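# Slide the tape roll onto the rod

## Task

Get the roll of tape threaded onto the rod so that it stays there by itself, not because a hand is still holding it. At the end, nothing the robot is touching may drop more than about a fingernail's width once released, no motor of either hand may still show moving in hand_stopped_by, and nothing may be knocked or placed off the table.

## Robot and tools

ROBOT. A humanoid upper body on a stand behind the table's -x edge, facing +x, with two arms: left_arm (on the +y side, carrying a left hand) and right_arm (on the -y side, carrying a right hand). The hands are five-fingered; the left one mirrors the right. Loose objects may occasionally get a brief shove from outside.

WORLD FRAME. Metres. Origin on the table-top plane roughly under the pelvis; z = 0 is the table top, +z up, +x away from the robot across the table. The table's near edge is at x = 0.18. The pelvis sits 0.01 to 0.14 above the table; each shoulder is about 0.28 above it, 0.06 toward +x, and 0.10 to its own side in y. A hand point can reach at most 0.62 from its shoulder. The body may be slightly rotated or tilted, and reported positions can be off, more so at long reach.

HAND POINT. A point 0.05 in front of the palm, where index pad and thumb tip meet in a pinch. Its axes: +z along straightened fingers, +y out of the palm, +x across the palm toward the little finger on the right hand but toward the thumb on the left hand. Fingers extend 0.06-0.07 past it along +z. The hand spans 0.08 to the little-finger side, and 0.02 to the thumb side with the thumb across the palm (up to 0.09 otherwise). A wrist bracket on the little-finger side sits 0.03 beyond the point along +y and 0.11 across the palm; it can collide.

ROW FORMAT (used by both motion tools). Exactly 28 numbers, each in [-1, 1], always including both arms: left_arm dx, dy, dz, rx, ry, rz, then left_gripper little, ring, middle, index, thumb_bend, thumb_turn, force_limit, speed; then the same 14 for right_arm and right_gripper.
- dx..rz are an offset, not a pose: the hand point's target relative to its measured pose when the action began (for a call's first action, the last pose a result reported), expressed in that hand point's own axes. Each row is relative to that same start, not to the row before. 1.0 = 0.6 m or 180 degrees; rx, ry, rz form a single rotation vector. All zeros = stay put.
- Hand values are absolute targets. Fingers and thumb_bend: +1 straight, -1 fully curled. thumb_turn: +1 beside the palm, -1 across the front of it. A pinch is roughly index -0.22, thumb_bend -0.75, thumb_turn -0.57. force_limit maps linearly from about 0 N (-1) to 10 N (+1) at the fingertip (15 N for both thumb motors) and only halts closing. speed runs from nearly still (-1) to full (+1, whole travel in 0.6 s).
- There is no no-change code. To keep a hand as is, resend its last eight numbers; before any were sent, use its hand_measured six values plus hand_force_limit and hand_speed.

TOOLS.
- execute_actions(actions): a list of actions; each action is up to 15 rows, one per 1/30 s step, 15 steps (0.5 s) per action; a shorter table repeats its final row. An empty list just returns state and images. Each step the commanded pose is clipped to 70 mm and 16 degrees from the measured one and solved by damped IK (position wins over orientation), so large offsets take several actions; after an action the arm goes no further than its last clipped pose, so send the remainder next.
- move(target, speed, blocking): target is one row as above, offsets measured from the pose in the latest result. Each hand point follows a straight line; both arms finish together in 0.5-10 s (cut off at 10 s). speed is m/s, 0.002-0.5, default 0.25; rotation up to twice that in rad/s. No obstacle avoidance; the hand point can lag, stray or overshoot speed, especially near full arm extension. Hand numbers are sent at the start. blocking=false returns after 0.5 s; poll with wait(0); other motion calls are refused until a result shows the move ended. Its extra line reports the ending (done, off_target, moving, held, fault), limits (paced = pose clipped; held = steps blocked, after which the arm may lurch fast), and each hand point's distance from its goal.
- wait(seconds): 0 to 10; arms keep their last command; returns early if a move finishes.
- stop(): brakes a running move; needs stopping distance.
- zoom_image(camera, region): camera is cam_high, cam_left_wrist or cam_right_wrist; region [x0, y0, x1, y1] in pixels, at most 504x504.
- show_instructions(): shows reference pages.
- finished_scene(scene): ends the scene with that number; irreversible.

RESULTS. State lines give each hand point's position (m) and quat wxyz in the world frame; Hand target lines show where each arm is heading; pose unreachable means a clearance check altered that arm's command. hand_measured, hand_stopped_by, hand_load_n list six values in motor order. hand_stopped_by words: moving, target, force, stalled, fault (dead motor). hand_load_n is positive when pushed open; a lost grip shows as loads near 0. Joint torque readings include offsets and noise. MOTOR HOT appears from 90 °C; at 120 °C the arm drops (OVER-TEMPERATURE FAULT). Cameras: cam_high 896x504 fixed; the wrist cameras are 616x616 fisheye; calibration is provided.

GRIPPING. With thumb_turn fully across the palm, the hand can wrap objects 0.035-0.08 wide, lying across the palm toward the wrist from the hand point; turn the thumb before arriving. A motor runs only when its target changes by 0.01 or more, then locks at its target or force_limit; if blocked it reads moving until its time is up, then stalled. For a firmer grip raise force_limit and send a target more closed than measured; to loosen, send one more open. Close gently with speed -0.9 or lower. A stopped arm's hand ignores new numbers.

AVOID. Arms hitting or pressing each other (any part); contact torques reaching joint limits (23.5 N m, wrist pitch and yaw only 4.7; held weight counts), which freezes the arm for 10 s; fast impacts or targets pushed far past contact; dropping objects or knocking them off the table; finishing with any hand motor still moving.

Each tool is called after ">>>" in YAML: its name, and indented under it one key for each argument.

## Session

>>> execute_actions:
  actions: []

Scene clock: 0.00 s.
left_arm: end_effector_position=(+0.0907, +0.1283, +0.4587) hand_measured=(+1.000, +1.000, +1.000, +1.000, +1.000, +1.000) hand_load_n=(+0.0, +0.0, +0.0, +0.0, +0.0, +0.0) hand_stopped_by=(target, target, target, target, target, target) hand_force_limit=0.00 hand_speed=-0.80 end_effector_quat_wxyz=(-0.045, -0.018, -0.139, +0.989) | right_arm: end_effector_position=(+0.1130, -0.1485, +0.4694) hand_measured=(+1.000, +1.000, +1.000, +1.000, +1.000, +1.000) hand_load_n=(+0.0, +0.0, +0.0, +0.0, +0.0, +0.0) hand_stopped_by=(target, target, target, target, target, target) hand_force_limit=0.00 hand_speed=-0.80 end_effector_quat_wxyz=(+0.996, -0.080, -0.014, +0.042)
Joint positions: left_arm=[ 0.046  0.391  0.371 -0.653 -0.502 -1.145 -0.267] | right_arm=[-0.046 -0.407 -0.31  -0.568  0.657 -1.122  0.305]
Joint velocities: left_arm=[-0.009 -0.002 -0.017  0.003  0.008  0.     0.   ] | right_arm=[0.003 0.002 0.015 0.009 0.009 0.    0.   ]
Joint torques (N m, as the arm reports them, + toward a larger angle): no reading
Motor temperatures (°C, as the motors report them): left_arm=[36 46 37 40 38 28 25] | right_arm=[47 32 36 39 45 25 28]
Hand target (left_arm): +0.091, +0.128, +0.459; -0.045, -0.018, -0.139, +0.989
Hand target (right_arm): +0.113, -0.149, +0.469; +0.996, -0.080, -0.014, +0.042
camera_calibration (this result's frames):
cam_left_wrist: T_world_to_cam=[[0.0350489, 0.954564, 0.295937, -0.255364], [-0.835053, 0.190657, -0.516077, 0.293665], [-0.549051, -0.229036, 0.803794, -0.164087], [0, 0, 0, 1]] pos_world=[0.164084, 0.15019, 0.359018]
cam_right_wrist: T_world_to_cam=[[-0.185344, 0.977739, -0.098352, 0.22283], [-0.827015, -0.209259, -0.521783, 0.312395], [-0.530749, -0.0153711, 0.84739, -0.208064], [0, 0, 0, 1]] pos_world=[0.189226, -0.155696, 0.36123]

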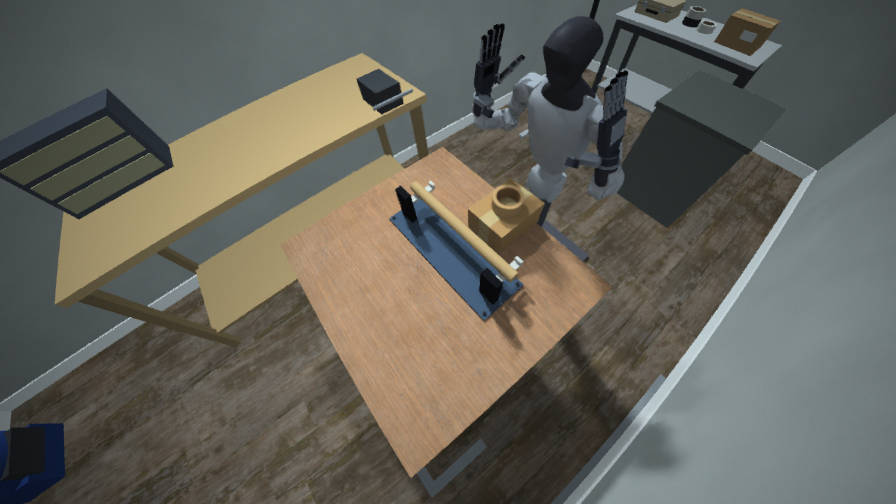

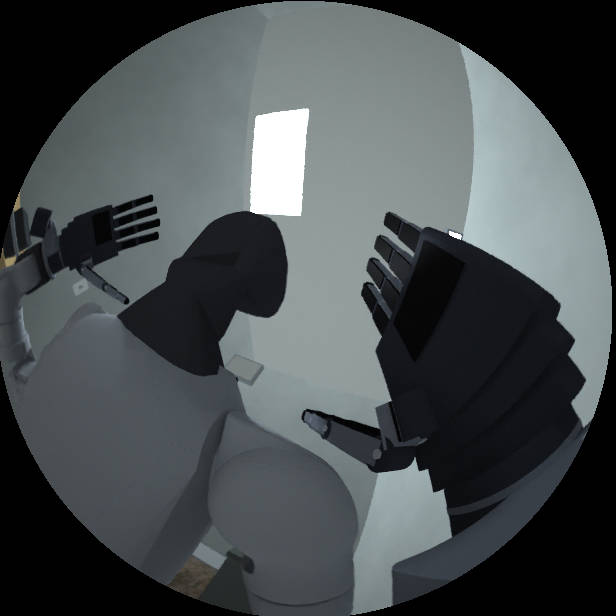

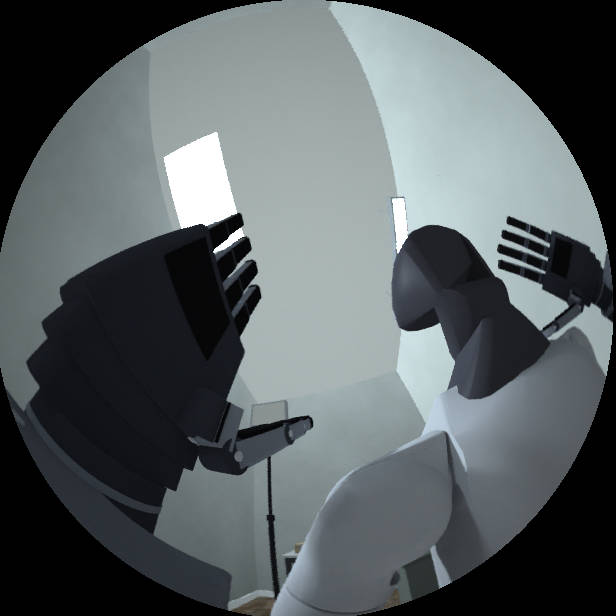

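>>> move:
  target: [-0.27,0.22,-0.37,-0.5,0,0,1,1,1,0.6,0,-0.6,0,0, 0.51,0.05,-0.45,-0.653,0.568,-0.148,1,1,1,1,1,-1,0,0]
  speed: 0.2

Scene clock: 12.13 s.
left_arm: end_effector_position=(+0.2665, +0.0691, +0.2180) hand_measured=(+1.000, +1.000, +1.000, +0.600, +0.000, -0.600) hand_load_n=(+0.0, +0.0, +0.0, +0.0, +0.0, +0.0) hand_stopped_by=(target, target, target, target, target, target) hand_force_limit=0.00 hand_speed=0.00 end_effector_quat_wxyz=(+0.034, -0.007, +0.793, -0.608) | right_arm: end_effector_position=(+0.4221, -0.1149, +0.2048) hand_measured=(+1.000, +1.000, +1.000, +1.000, +1.000, -1.000) hand_load_n=(+0.0, +0.0, +0.0, +0.0, +0.0, +0.0) hand_stopped_by=(target, target, target, target, target, target) hand_force_limit=0.00 hand_speed=0.00 end_effector_quat_wxyz=(-0.162, +0.775, -0.576, +0.201)
Joint positions: left_arm=[-0.847  0.856 -0.236  0.396 -0.183 -1.415 -1.141] | right_arm=[-1.559 -0.808  0.925  0.478 -0.388  0.282  1.338]
Joint velocities: left_arm=[ 0.     0.     0.     0.005  0.011  0.    -0.003] | right_arm=[-0.003  0.003 -0.005  0.012  0.012 -0.01   0.   ]
Joint torques (N m, as the arm reports them, + toward a larger angle): left_arm=[-3.53  2.77  1.31 -0.85 -1.    0.07  0.57] | right_arm=[-9.25 -2.82 -2.05  0.04  0.05  0.16 -0.26]
Motor temperatures (°C, as the motors report them): left_arm=[37 48 38 40 38 28 25] | right_arm=[47 34 37 39 45 25 29]
Hand target (left_arm): +0.267, +0.069, +0.217; +0.034, -0.009, +0.795, -0.605
Hand target (right_arm): +0.422, -0.116, +0.205; -0.160, +0.776, -0.576, +0.202
Off the commanded pose (left_arm): 0.009 m, 2 deg.
Off the commanded pose (right_arm): 0.020 m, 3 deg.
move: off_target (left_arm, right_arm)
camera_calibration (this result's frames):
cam_left_wrist: T_world_to_cam=[[0.101121, -0.269914, 0.95756, -0.210994], [-0.874985, 0.433934, 0.214717, 0.162087], [-0.473473, -0.859563, -0.192291, 0.3529], [0, 0, 0, 1]] pos_world=[0.330249, 0.176055, 0.235096]
cam_right_wrist: T_world_to_cam=[[-0.817072, -0.182063, -0.547034, 0.446528], [-0.431146, 0.822882, 0.370106, 0.205884], [0.382761, 0.538255, -0.75085, 0.186085], [0, 0, 0, 1]] pos_world=[0.382386, -0.188284, 0.307789]

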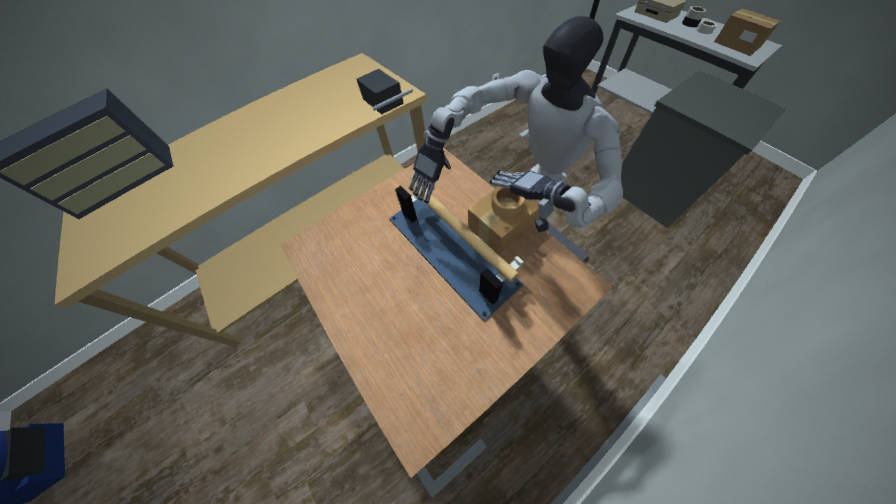

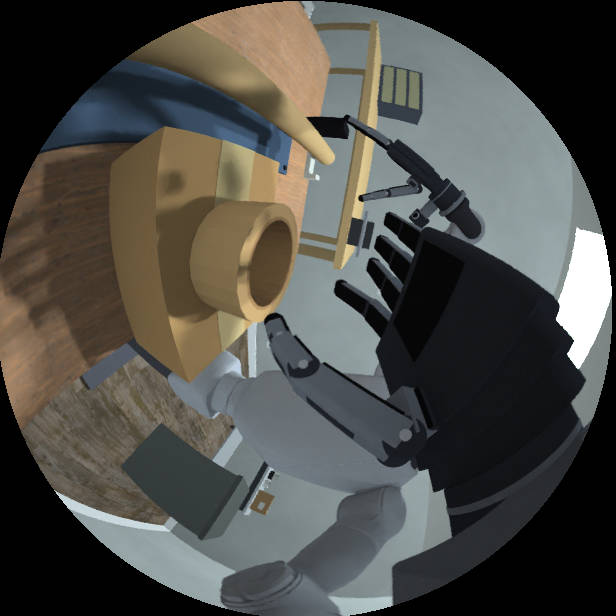

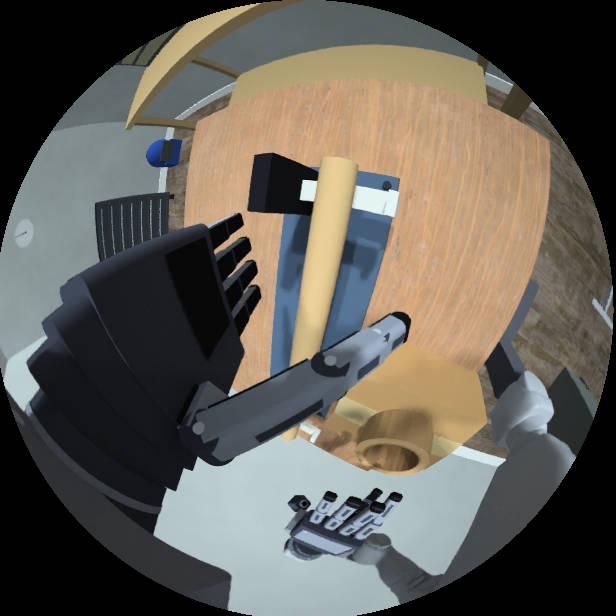

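>>> move:
  target: [-0.035,-0.006,0.138,0,0,0,1,1,1,0.6,0,-0.6,0,0, 0,0,0,0,0,0,1,1,1,1,1,-1,0,0]
  speed: 0.08

Scene clock: 22.73 s.
left_arm: end_effector_position=(+0.2910, -0.0097, +0.1966) hand_measured=(+1.000, +1.000, +1.000, +0.600, +0.000, -0.600) hand_load_n=(+0.0, +0.0, +0.0, +0.0, +0.0, +0.0) hand_stopped_by=(target, target, target, target, target, target) hand_force_limit=0.00 hand_speed=0.00 end_effector_quat_wxyz=(+0.029, -0.010, +0.793, -0.609) | right_arm: end_effector_position=(+0.4221, -0.1150, +0.2047) hand_measured=(+1.000, +1.000, +1.000, +1.000, +1.000, -1.000) hand_load_n=(+0.0, +0.0, +0.0, +0.0, +0.0, +0.0) hand_stopped_by=(target, target, target, target, target, target) hand_force_limit=0.00 hand_speed=0.00 end_effector_quat_wxyz=(-0.162, +0.776, -0.576, +0.201)
Joint positions: left_arm=[-0.937  0.448 -0.118  0.44   0.263 -1.296 -1.106] | right_arm=[-1.559 -0.808  0.926  0.478 -0.388  0.281  1.338]
Joint velocities: left_arm=[0.003 0.003 0.008 0.009 0.002 0.    0.   ] | right_arm=[ 0.     0.002  0.002 -0.006 -0.008  0.     0.   ]
Joint torques (N m, as the arm reports them, + toward a larger angle): left_arm=[-4.08  1.65  1.16 -1.3  -0.98 -0.19  0.68] | right_arm=[-9.07 -2.72 -1.92 -0.39  0.12  0.35 -0.38]
Motor temperatures (°C, as the motors report them): left_arm=[40 49 38 41 38 28 26] | right_arm=[54 35 37 39 45 25 28]
Hand target (left_arm): +0.292, -0.010, +0.197; +0.031, -0.009, +0.793, -0.608
Hand target (right_arm): +0.422, -0.115, +0.205; -0.162, +0.775, -0.576, +0.201
Off the commanded pose (left_arm): 0.005 m, 1 deg.
Off the commanded pose (right_arm): 0.000 m, 0 deg.
move: off_target (left_arm)
camera_calibration (this result's frames):
cam_left_wrist: T_world_to_cam=[[0.111228, -0.268634, 0.956799, -0.216996], [-0.87141, 0.436501, 0.223855, 0.219513], [-0.477779, -0.858663, -0.18554, 0.292598], [0, 0, 0, 1]] pos_world=[0.355219, 0.0971329, 0.212771]
cam_right_wrist: T_world_to_cam=[[-0.817189, -0.182455, -0.546729, 0.446401], [-0.43119, 0.822974, 0.36985, 0.206056], [0.382463, 0.537981, -0.751198, 0.18627], [0, 0, 0, 1]] pos_world=[0.382402, -0.18834, 0.307776]

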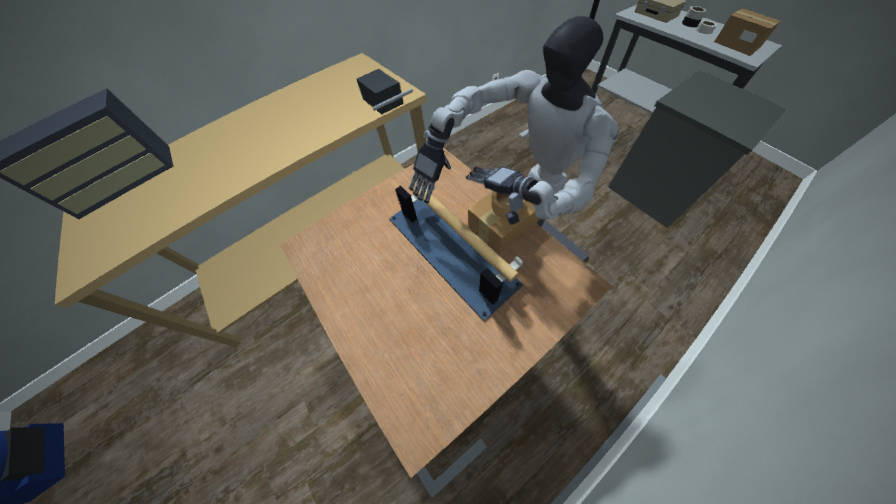

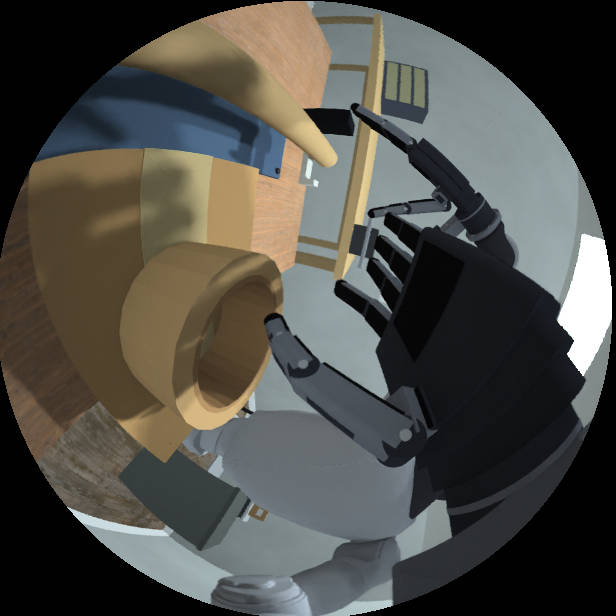

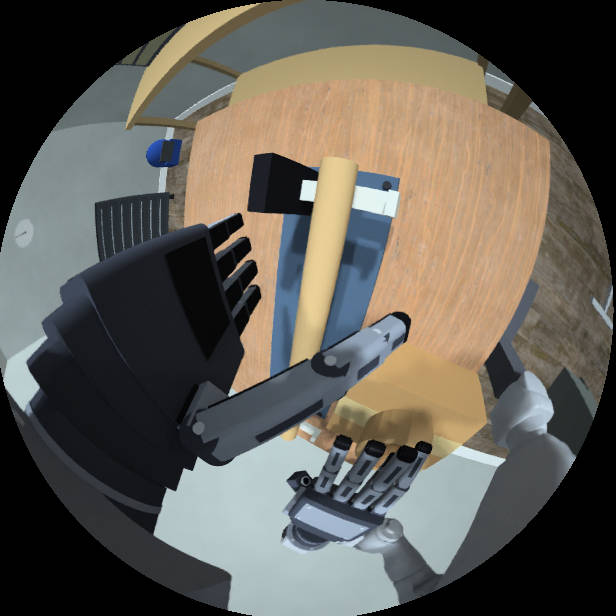

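>>> move:
  target: [0,0.085,0.02,0,0,0,1,1,1,0.6,0,-0.6,0,0, 0,0,0,0,0,0,1,1,1,1,1,-1,0,0]
  speed: 0.05

>>> execute_actions:
  actions:
    - [[0,0,0,0,0,0,1,1,0,-0.4,-0.85,-0.6,0.2,-0.5, 0,0,0,0,0,0,1,1,1,1,1,-1,0,0]]
    - [[0,0,0,0,0,0,1,1,0,-0.4,-0.85,-0.6,0.2,-0.5, 0,0,0,0,0,0,1,1,1,1,1,-1,0,0]]
    - [[0,0,0,0,0,0,1,1,0,-0.5,-0.95,-0.6,0.5,-0.5, 0,0,0,0,0,0,1,1,1,1,1,-1,0,0]]

>>> move:
  target: [0,-0.12,0,0,0,0,1,1,0,-0.5,-0.95,-0.6,0.5,-0.5, 0,0,0,0,0,0,1,1,1,1,1,-1,0,0]
  speed: 0.08

Scene clock: 44.17 s.
left_arm: end_effector_position=(+0.2932, -0.0075, +0.1467) hand_measured=(+1.000, +1.000, +1.000, +0.600, +0.000, -0.600) hand_load_n=(+0.0, +0.0, +0.0, +0.0, -0.5, +0.5) hand_stopped_by=(target, target, target, target, target, target) hand_force_limit=0.00 hand_speed=0.00 end_effector_quat_wxyz=(+0.033, -0.013, +0.790, -0.613) | right_arm: end_effector_position=(+0.4221, -0.1150, +0.2047) hand_measured=(+1.000, +1.000, +1.000, +1.000, +1.000, -1.000) hand_load_n=(+0.0, +0.0, +0.0, +0.0, +0.0, +0.0) hand_stopped_by=(target, target, target, target, target, target) hand_force_limit=0.00 hand_speed=0.00 end_effector_quat_wxyz=(-0.162, +0.776, -0.576, +0.201)
Joint positions: left_arm=[-0.915  0.297  0.159  0.717  0.724 -1.623 -0.917] | right_arm=[-1.559 -0.808  0.926  0.478 -0.388  0.281  1.338]
Joint velocities: left_arm=[ 0.002  0.06  -0.031  0.017  0.199 -0.002  0.297] | right_arm=[-0.006 -0.006  0.011  0.009 -0.006  0.     0.   ]
Joint torques (N m, as the arm reports them, + toward a larger angle): left_arm=[-4.    1.76  0.1  -1.38 -0.89 -0.17  0.64] | right_arm=[-8.74 -2.69 -2.27  0.34 -0.13  0.25 -0.48]
Motor temperatures (°C, as the motors report them): left_arm=[45 47 38 41 38 28 26] | right_arm=[61 35 38 39 45 25 28]
Hand target (left_arm): +0.293, -0.006, +0.144; +0.031, -0.012, +0.793, -0.608
Hand target (right_arm): +0.422, -0.115, +0.205; -0.162, +0.776, -0.576, +0.201
Off the commanded pose (left_arm): 0.003 m, 1 deg.
Off the commanded pose (right_arm): 0.000 m, 0 deg.
joint sent to its limit (left arm) — the command would take joint 6 (wrist pitch) past its lower limit, so that joint was sent only as far as its limit.
move: done
camera_calibration (this result's frames):
cam_left_wrist: T_world_to_cam=[[0.112047, -0.258041, 0.959615, -0.169547], [-0.876072, 0.430112, 0.21795, 0.2338], [-0.468982, -0.865112, -0.17787, 0.282509], [0, 0, 0, 1]] pos_world=[0.356314, 0.100092, 0.161993]
cam_right_wrist: T_world_to_cam=[[-0.817189, -0.182455, -0.546729, 0.446401], [-0.43119, 0.822974, 0.36985, 0.206056], [0.382463, 0.537981, -0.751198, 0.18627], [0, 0, 0, 1]] pos_world=[0.382402, -0.18834, 0.307776]

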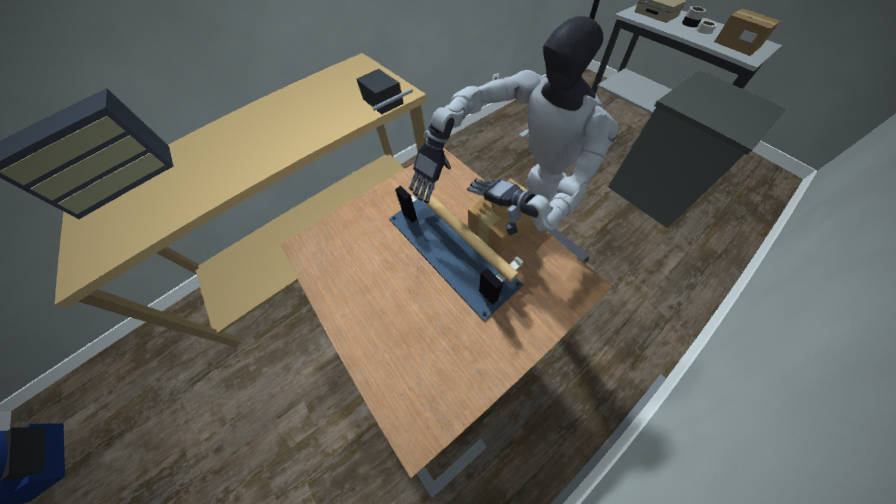

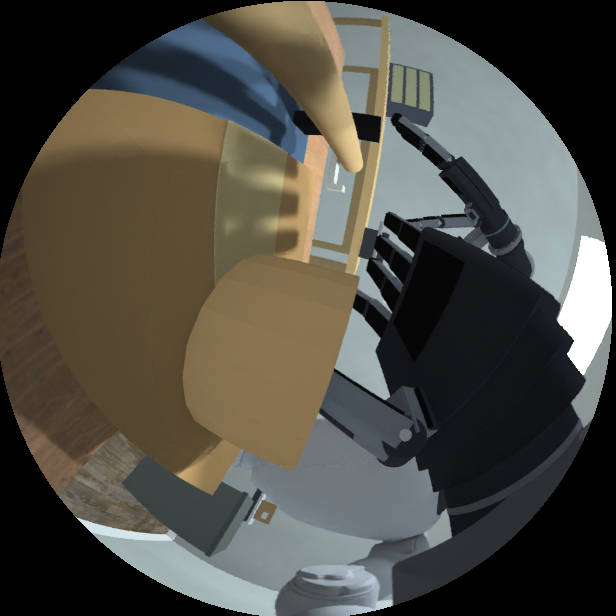

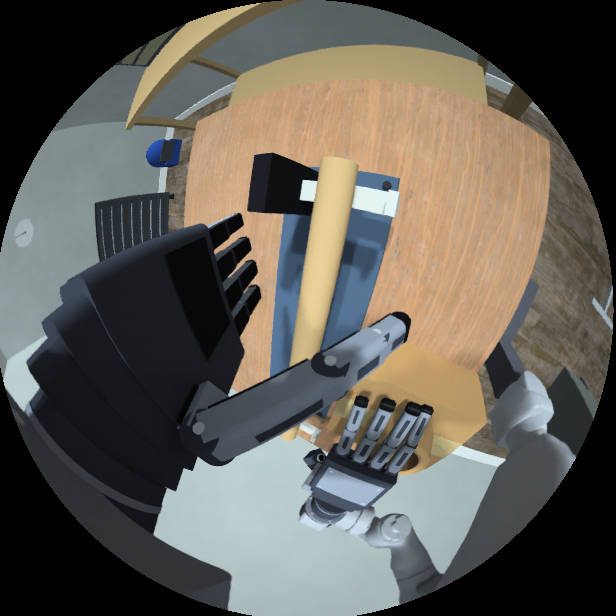

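Scene clock: 45.67 s.
left_arm: end_effector_position=(+0.2929, -0.0071, +0.1457) hand_measured=(+1.000, +1.000, +0.000, -0.058, -0.610, -0.600) hand_load_n=(+0.0, +0.0, +0.0, +14.5, +11.5, -1.5) hand_stopped_by=(target, target, target, force, force, target) hand_force_limit=0.50 hand_speed=-0.50 end_effector_quat_wxyz=(+0.032, -0.014, +0.791, -0.611) | right_arm: end_effector_position=(+0.4221, -0.1150, +0.2047) hand_measured=(+1.000, +1.000, +1.000, +1.000, +1.000, -1.000) hand_load_n=(+0.0, +0.0, +0.0, +0.0, +0.0, +0.0) hand_stopped_by=(target, target, target, target, target, target) hand_force_limit=0.00 hand_speed=0.00 end_effector_quat_wxyz=(-0.162, +0.776, -0.576, +0.201)
Joint positions: left_arm=[-0.914  0.299  0.157  0.717  0.731 -1.623 -0.91 ] | right_arm=[-1.559 -0.808  0.926  0.478 -0.388  0.281  1.338]
Joint velocities: left_arm=[ 0.     0.002  0.002 -0.005 -0.003  0.     0.   ] | right_arm=[ 0.009 -0.014  0.012  0.002  0.002  0.     0.   ]
Joint torques (N m, as the arm reports them, + toward a larger angle): left_arm=[-4.26  1.54  0.57 -1.62 -1.81 -0.02  0.8 ] | right_arm=[-8.88 -2.32 -2.12  0.08 -0.08  0.29 -0.42]
Motor temperatures (°C, as the motors report them): left_arm=[46 47 38 41 38 28 26] | right_arm=[62 35 38 39 45 25 28]
Hand target (left_arm): +0.293, -0.007, +0.146; +0.033, -0.013, +0.790, -0.612
Hand target (right_arm): +0.422, -0.115, +0.205; -0.162, +0.776, -0.576, +0.201
Off the commanded pose (left_arm): 0.001 m, 0 deg.
Off the commanded pose (right_arm): 0.000 m, 0 deg.
camera_calibration (this result's frames):
cam_left_wrist: T_world_to_cam=[[0.11363, -0.260757, 0.958694, -0.168818], [-0.875726, 0.429462, 0.220606, 0.233101], [-0.469247, -0.864621, -0.179552, 0.282932], [0, 0, 0, 1]] pos_world=[0.35608, 0.100501, 0.161223]
cam_right_wrist: T_world_to_cam=[[-0.817189, -0.182456, -0.546729, 0.446401], [-0.43119, 0.822974, 0.36985, 0.206056], [0.382463, 0.537981, -0.751198, 0.18627], [0, 0, 0, 1]] pos_world=[0.382402, -0.18834, 0.307776]

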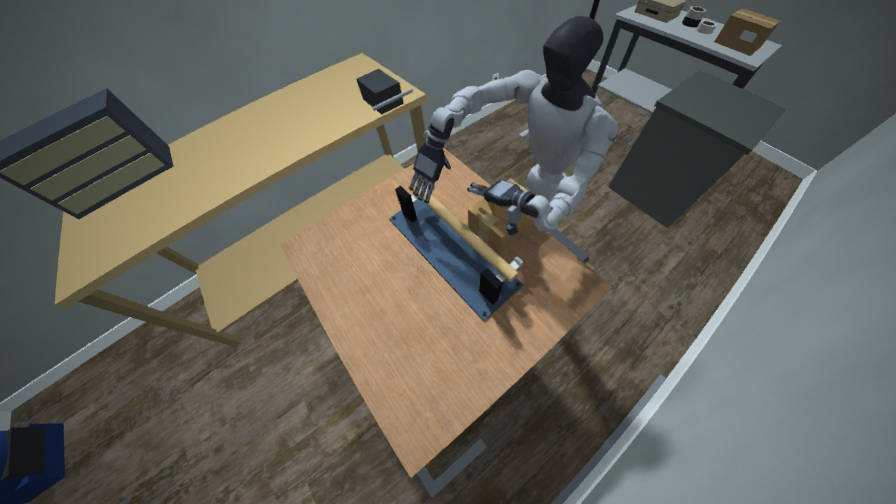

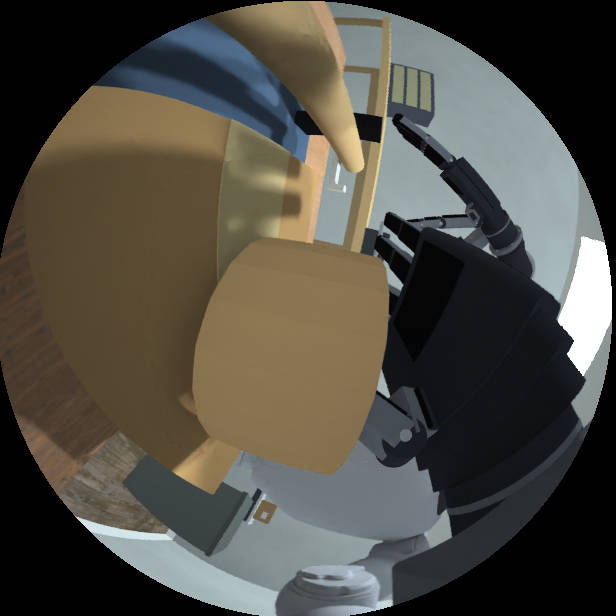

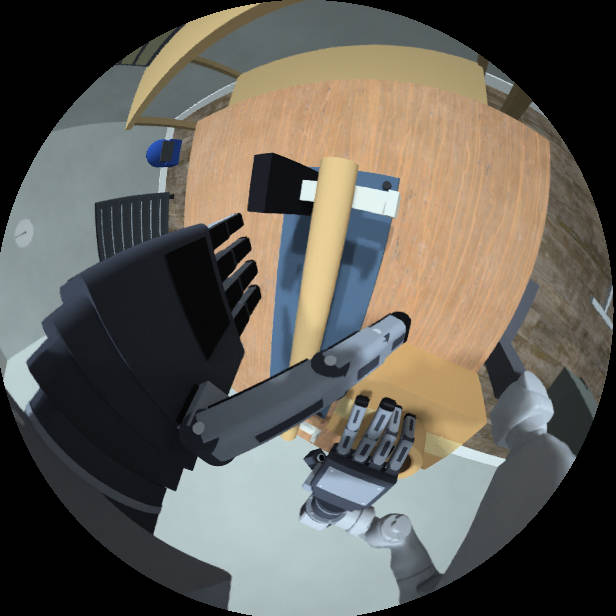

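Scene clock: 46.87 s.
left_arm: end_effector_position=(+0.2917, -0.0284, +0.2153) hand_measured=(+1.000, +1.000, +0.000, -0.058, -0.610, -0.600) hand_load_n=(+0.0, +0.0, +0.0, +14.5, +12.0, -1.5) hand_stopped_by=(target, target, target, force, force, target) hand_force_limit=0.50 hand_speed=-0.50 end_effector_quat_wxyz=(+0.030, -0.011, +0.790, -0.612) | right_arm: end_effector_position=(+0.4221, -0.1150, +0.2047) hand_measured=(+1.000, +1.000, +1.000, +1.000, +1.000, -1.000) hand_load_n=(+0.0, +0.0, +0.0, +0.0, +0.0, +0.0) hand_stopped_by=(target, target, target, target, target, target) hand_force_limit=0.00 hand_speed=0.00 end_effector_quat_wxyz=(-0.162, +0.776, -0.576, +0.201)
Joint positions: left_arm=[-0.973  0.426 -0.152  0.341  0.265 -1.152 -1.102] | right_arm=[-1.559 -0.808  0.926  0.478 -0.388  0.281  1.338]
Joint velocities: left_arm=[ 0.005  0.002 -0.002  0.     0.008  0.002 -0.002] | right_arm=[-0.012 -0.009 -0.002  0.003  0.     0.     0.   ]
Joint torques (N m, as the arm reports them, + toward a larger angle): left_arm=[-4.2   1.64  1.1  -1.66 -1.72  0.13  0.71] | right_arm=[-8.95 -3.   -2.12  0.23 -0.07  0.4  -0.43]
Motor temperatures (°C, as the motors report them): left_arm=[46 47 38 41 38 28 26] | right_arm=[62 35 38 39 45 25 28]
Hand target (left_arm): +0.291, -0.028, +0.215; +0.029, -0.012, +0.791, -0.611
Hand target (right_arm): +0.422, -0.115, +0.205; -0.162, +0.776, -0.576, +0.201
Off the commanded pose (left_arm): 0.003 m, 0 deg.
Off the commanded pose (right_arm): 0.000 m, 0 deg.
move: done
camera_calibration (this result's frames):
cam_left_wrist: T_world_to_cam=[[0.111269, -0.261031, 0.958896, -0.240247], [-0.873069, 0.435248, 0.219793, 0.225436], [-0.474731, -0.861639, -0.179468, 0.278073], [0, 0, 0, 1]] pos_world=[0.355564, 0.0787662, 0.230728]
cam_right_wrist: T_world_to_cam=[[-0.817189, -0.182455, -0.546729, 0.446401], [-0.43119, 0.822974, 0.36985, 0.206055], [0.382463, 0.537981, -0.751198, 0.18627], [0, 0, 0, 1]] pos_world=[0.382402, -0.18834, 0.307776]

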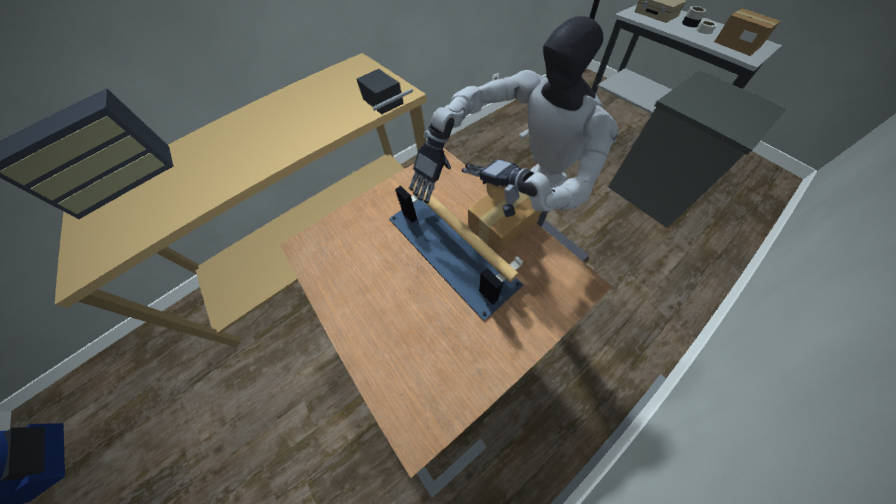

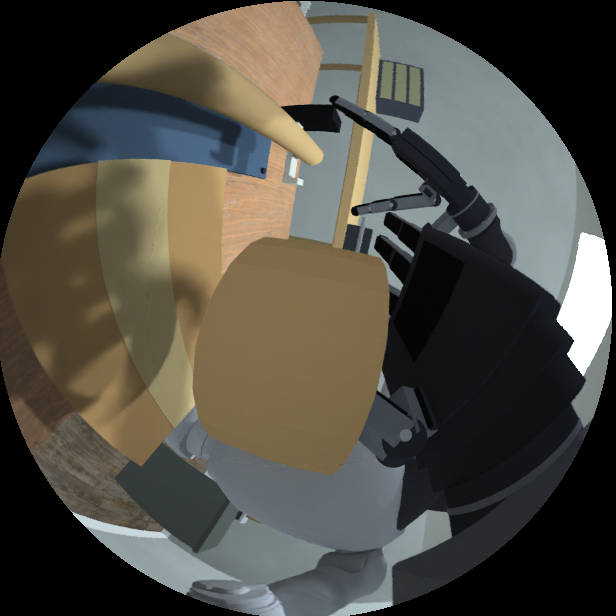

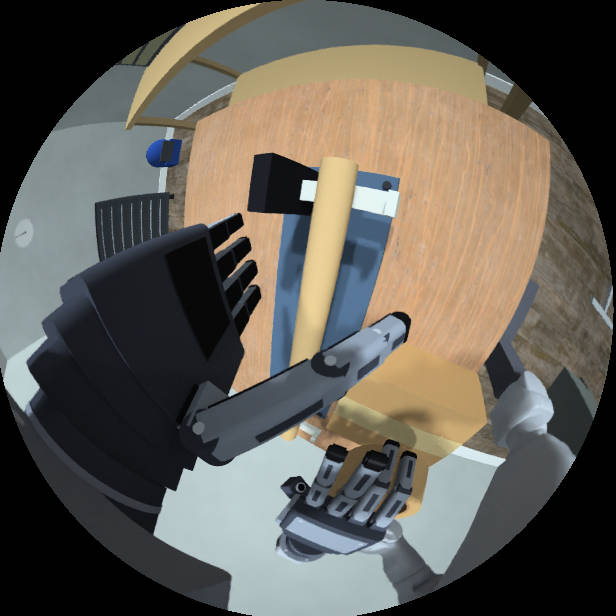

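>>> move:
  target: [-0.113,0.117,-0.652,0.443,-0.341,-0.443,1,1,0,-0.5,-0.95,-0.6,0.5,-0.5, 0.012,0.03,0.1,0,0,0,1,1,1,1,1,-1,0,0]
  speed: 0.12

Scene clock: 64.67 s.
left_arm: end_effector_position=(+0.3295, +0.3855, +0.2644) hand_measured=(+1.000, +1.000, +0.000, -0.058, -0.610, -0.600) hand_load_n=(+0.0, +0.0, +0.0, +15.0, +10.0, -2.5) hand_stopped_by=(target, target, target, force, force, target) hand_force_limit=0.50 hand_speed=-0.50 end_effector_quat_wxyz=(-0.052, +0.682, +0.024, +0.729) | right_arm: end_effector_position=(+0.4523, -0.1190, +0.1650) hand_measured=(+1.000, +1.000, +1.000, +1.000, +1.000, -1.000) hand_load_n=(+0.5, +0.0, +0.0, +0.0, +0.0, +0.0) hand_stopped_by=(target, target, target, target, target, target) hand_force_limit=0.00 hand_speed=0.00 end_effector_quat_wxyz=(-0.190, +0.771, -0.568, +0.220)
Joint positions: left_arm=[ 0.08   0.943  0.41   0.512 -1.029 -0.317 -0.613] | right_arm=[-1.506 -0.721  0.965  0.714 -0.388  0.138  1.095]
Joint velocities: left_arm=[ 0.014 -0.003  0.002 -0.005 -0.008  0.007  0.   ] | right_arm=[-0.009  0.02  -0.005  0.017  0.006 -0.005 -0.015]
Joint torques (N m, as the arm reports them, + toward a larger angle): left_arm=[-1.13  5.49  2.39 -1.48 -1.13 -1.48  0.28] | right_arm=[-5.44 -2.16 -0.05  1.2   0.14  0.25  0.54]
Motor temperatures (°C, as the motors report them): left_arm=[45 51 39 41 38 29 27] | right_arm=[63 35 38 39 45 25 29]
Hand target (left_arm): +0.329, +0.386, +0.266; -0.052, +0.681, +0.026, +0.730
Hand target (right_arm): +0.439, -0.126, +0.145; -0.161, +0.775, -0.577, +0.200
Off the commanded pose (left_arm): 0.024 m, 4 deg.
Off the commanded pose (right_arm): 0.025 m, 4 deg.
move: off_target (left_arm, right_arm)
camera_calibration (this result's frames):
cam_left_wrist: T_world_to_cam=[[-0.0801123, 0.992405, -0.0933499, -0.325479], [-0.592113, 0.027958, 0.80537, -0.0229731], [0.801863, 0.119794, 0.585376, -0.339775], [0, 0, 0, 1]] pos_world=[0.232775, 0.364352, 0.187014]
cam_right_wrist: T_world_to_cam=[[-0.776555, -0.181537, -0.603329, 0.439736], [-0.465725, 0.810329, 0.355621, 0.253492], [0.424337, 0.557145, -0.713812, 0.124158], [0, 0, 0, 1]] pos_world=[0.406852, -0.194758, 0.263784]

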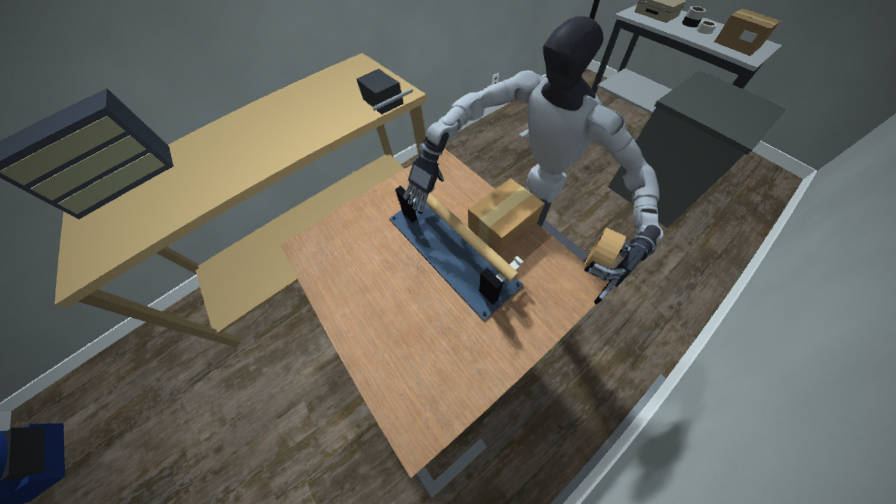

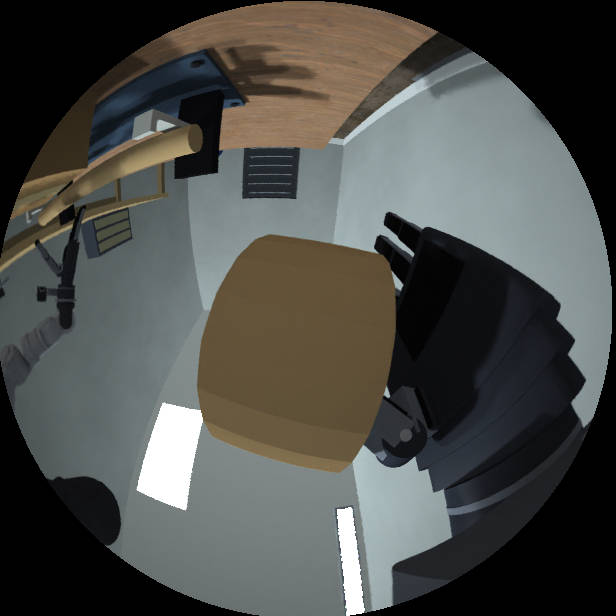

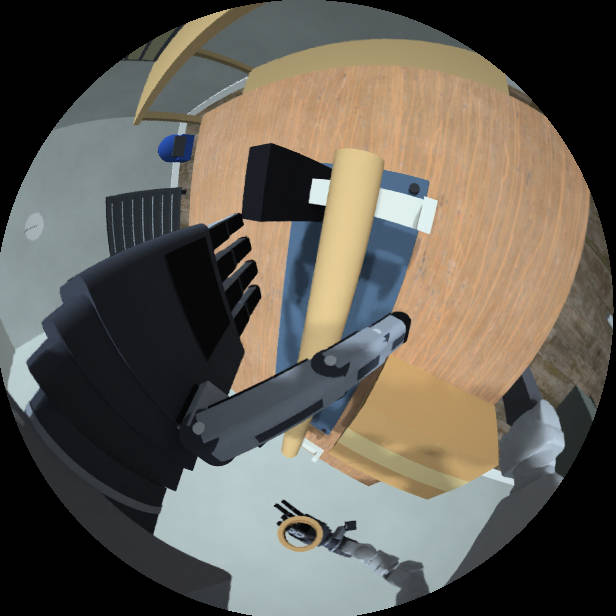

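>>> move:
  target: [0,0,0,0,0,0.14,1,1,0,-0.5,-0.95,-0.6,0.5,-0.5, -0.07,0.05,0.037,0,0,0,1,1,1,1,1,-1,0,0]
  speed: 0.06

>>> zoom_image:
  camera: "cam_high"
  region: [350,130,670,330]

Scene clock: 79.13 s.
left_arm: end_effector_position=(+0.3303, +0.3831, +0.2674) hand_measured=(+1.000, +1.000, +0.000, -0.058, -0.610, -0.600) hand_load_n=(+0.0, +0.0, +0.0, +15.0, +10.0, -2.5) hand_stopped_by=(target, target, target, force, force, target) hand_force_limit=0.50 hand_speed=-0.50 end_effector_quat_wxyz=(-0.205, +0.666, -0.125, +0.706) | right_arm: end_effector_position=(+0.4301, -0.0872, +0.1265) hand_measured=(+1.000, +1.000, +1.000, +1.000, +1.000, -1.000) hand_load_n=(+0.0, +0.0, +0.0, +0.0, +0.0, +0.0) hand_stopped_by=(target, target, target, target, target, target) hand_force_limit=0.00 hand_speed=0.00 end_effector_quat_wxyz=(-0.192, +0.768, -0.571, +0.217)
Joint positions: left_arm=[ 0.113  1.036  0.411  0.554 -0.745 -0.553 -0.495] | right_arm=[-1.375 -0.695  1.015  0.429 -0.407  0.425  1.045]
Joint velocities: left_arm=[ 0.011 -0.005 -0.012  0.    -0.002  0.     0.001] | right_arm=[ 0.008  0.012  0.015  0.011 -0.005  0.003 -0.003]
Joint torques (N m, as the arm reports them, + toward a larger angle): left_arm=[-1.08  5.69  2.4  -1.01 -0.78 -1.63  0.57] | right_arm=[-8.89 -2.87 -2.07 -0.41  0.32  0.45 -0.55]
Motor temperatures (°C, as the motors report them): left_arm=[42 56 40 41 38 31 26] | right_arm=[61 35 37 39 45 25 29]
Hand target (left_arm): +0.330, +0.384, +0.267; -0.208, +0.667, -0.127, +0.704
Hand target (right_arm): +0.430, -0.087, +0.126; -0.191, +0.769, -0.569, +0.219
Off the commanded pose (left_arm): 0.004 m, 1 deg.
Off the commanded pose (right_arm): 0.002 m, 1 deg.
move: off_target (left_arm)
camera_calibration (this result's frames):
cam_left_wrist: T_world_to_cam=[[-0.0992259, 0.938355, 0.331127, -0.409247], [-0.563337, -0.32728, 0.758643, 0.114262], [0.820247, -0.111259, 0.561085, -0.252907], [0, 0, 0, 1]] pos_world=[0.231206, 0.393277, 0.19073]
cam_right_wrist: T_world_to_cam=[[-0.778363, -0.172129, -0.603757, 0.406666], [-0.460574, 0.810082, 0.362821, 0.227939], [0.426641, 0.560481, -0.709816, 0.0871708], [0, 0, 0, 1]] pos_world=[0.384326, -0.163508, 0.224702]

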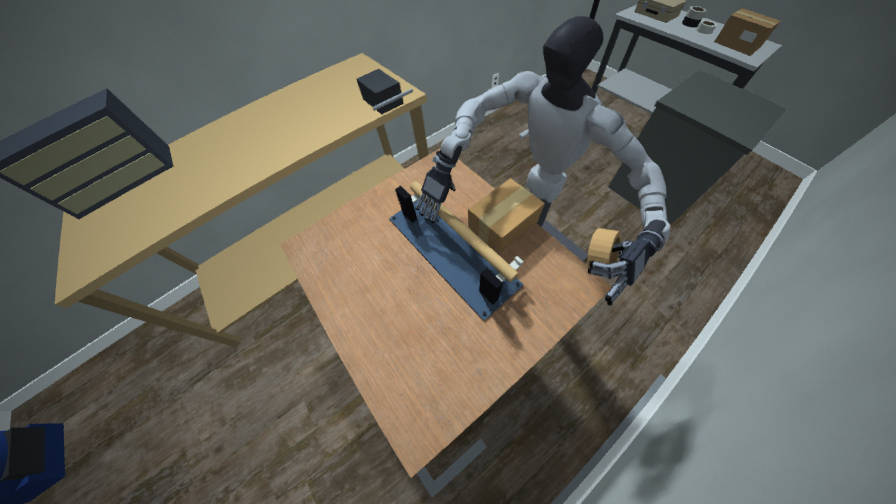

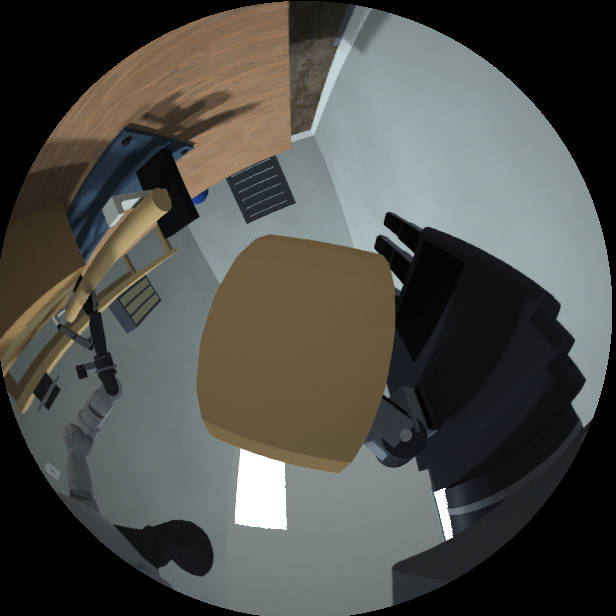

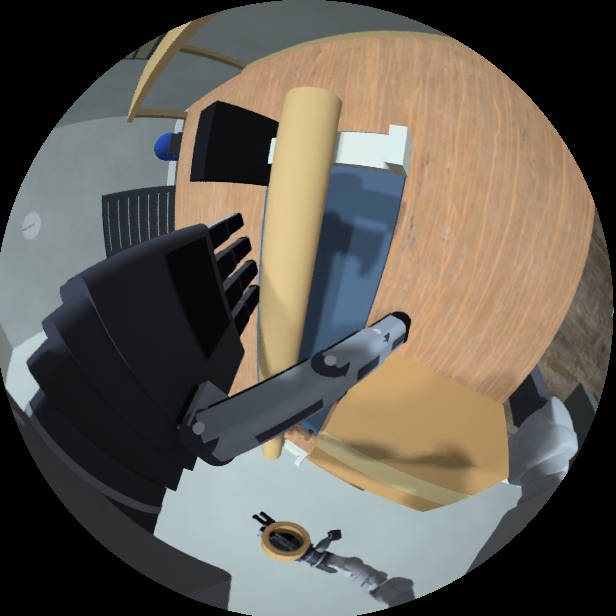

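Region (350, 130, 670, 330) of cam_high's 896x504 image, scaled by 1.575, with more detail than that image has; it fills the top 315 rows of this view, and the rest is white.

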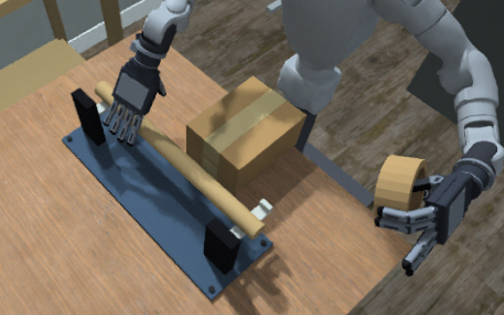

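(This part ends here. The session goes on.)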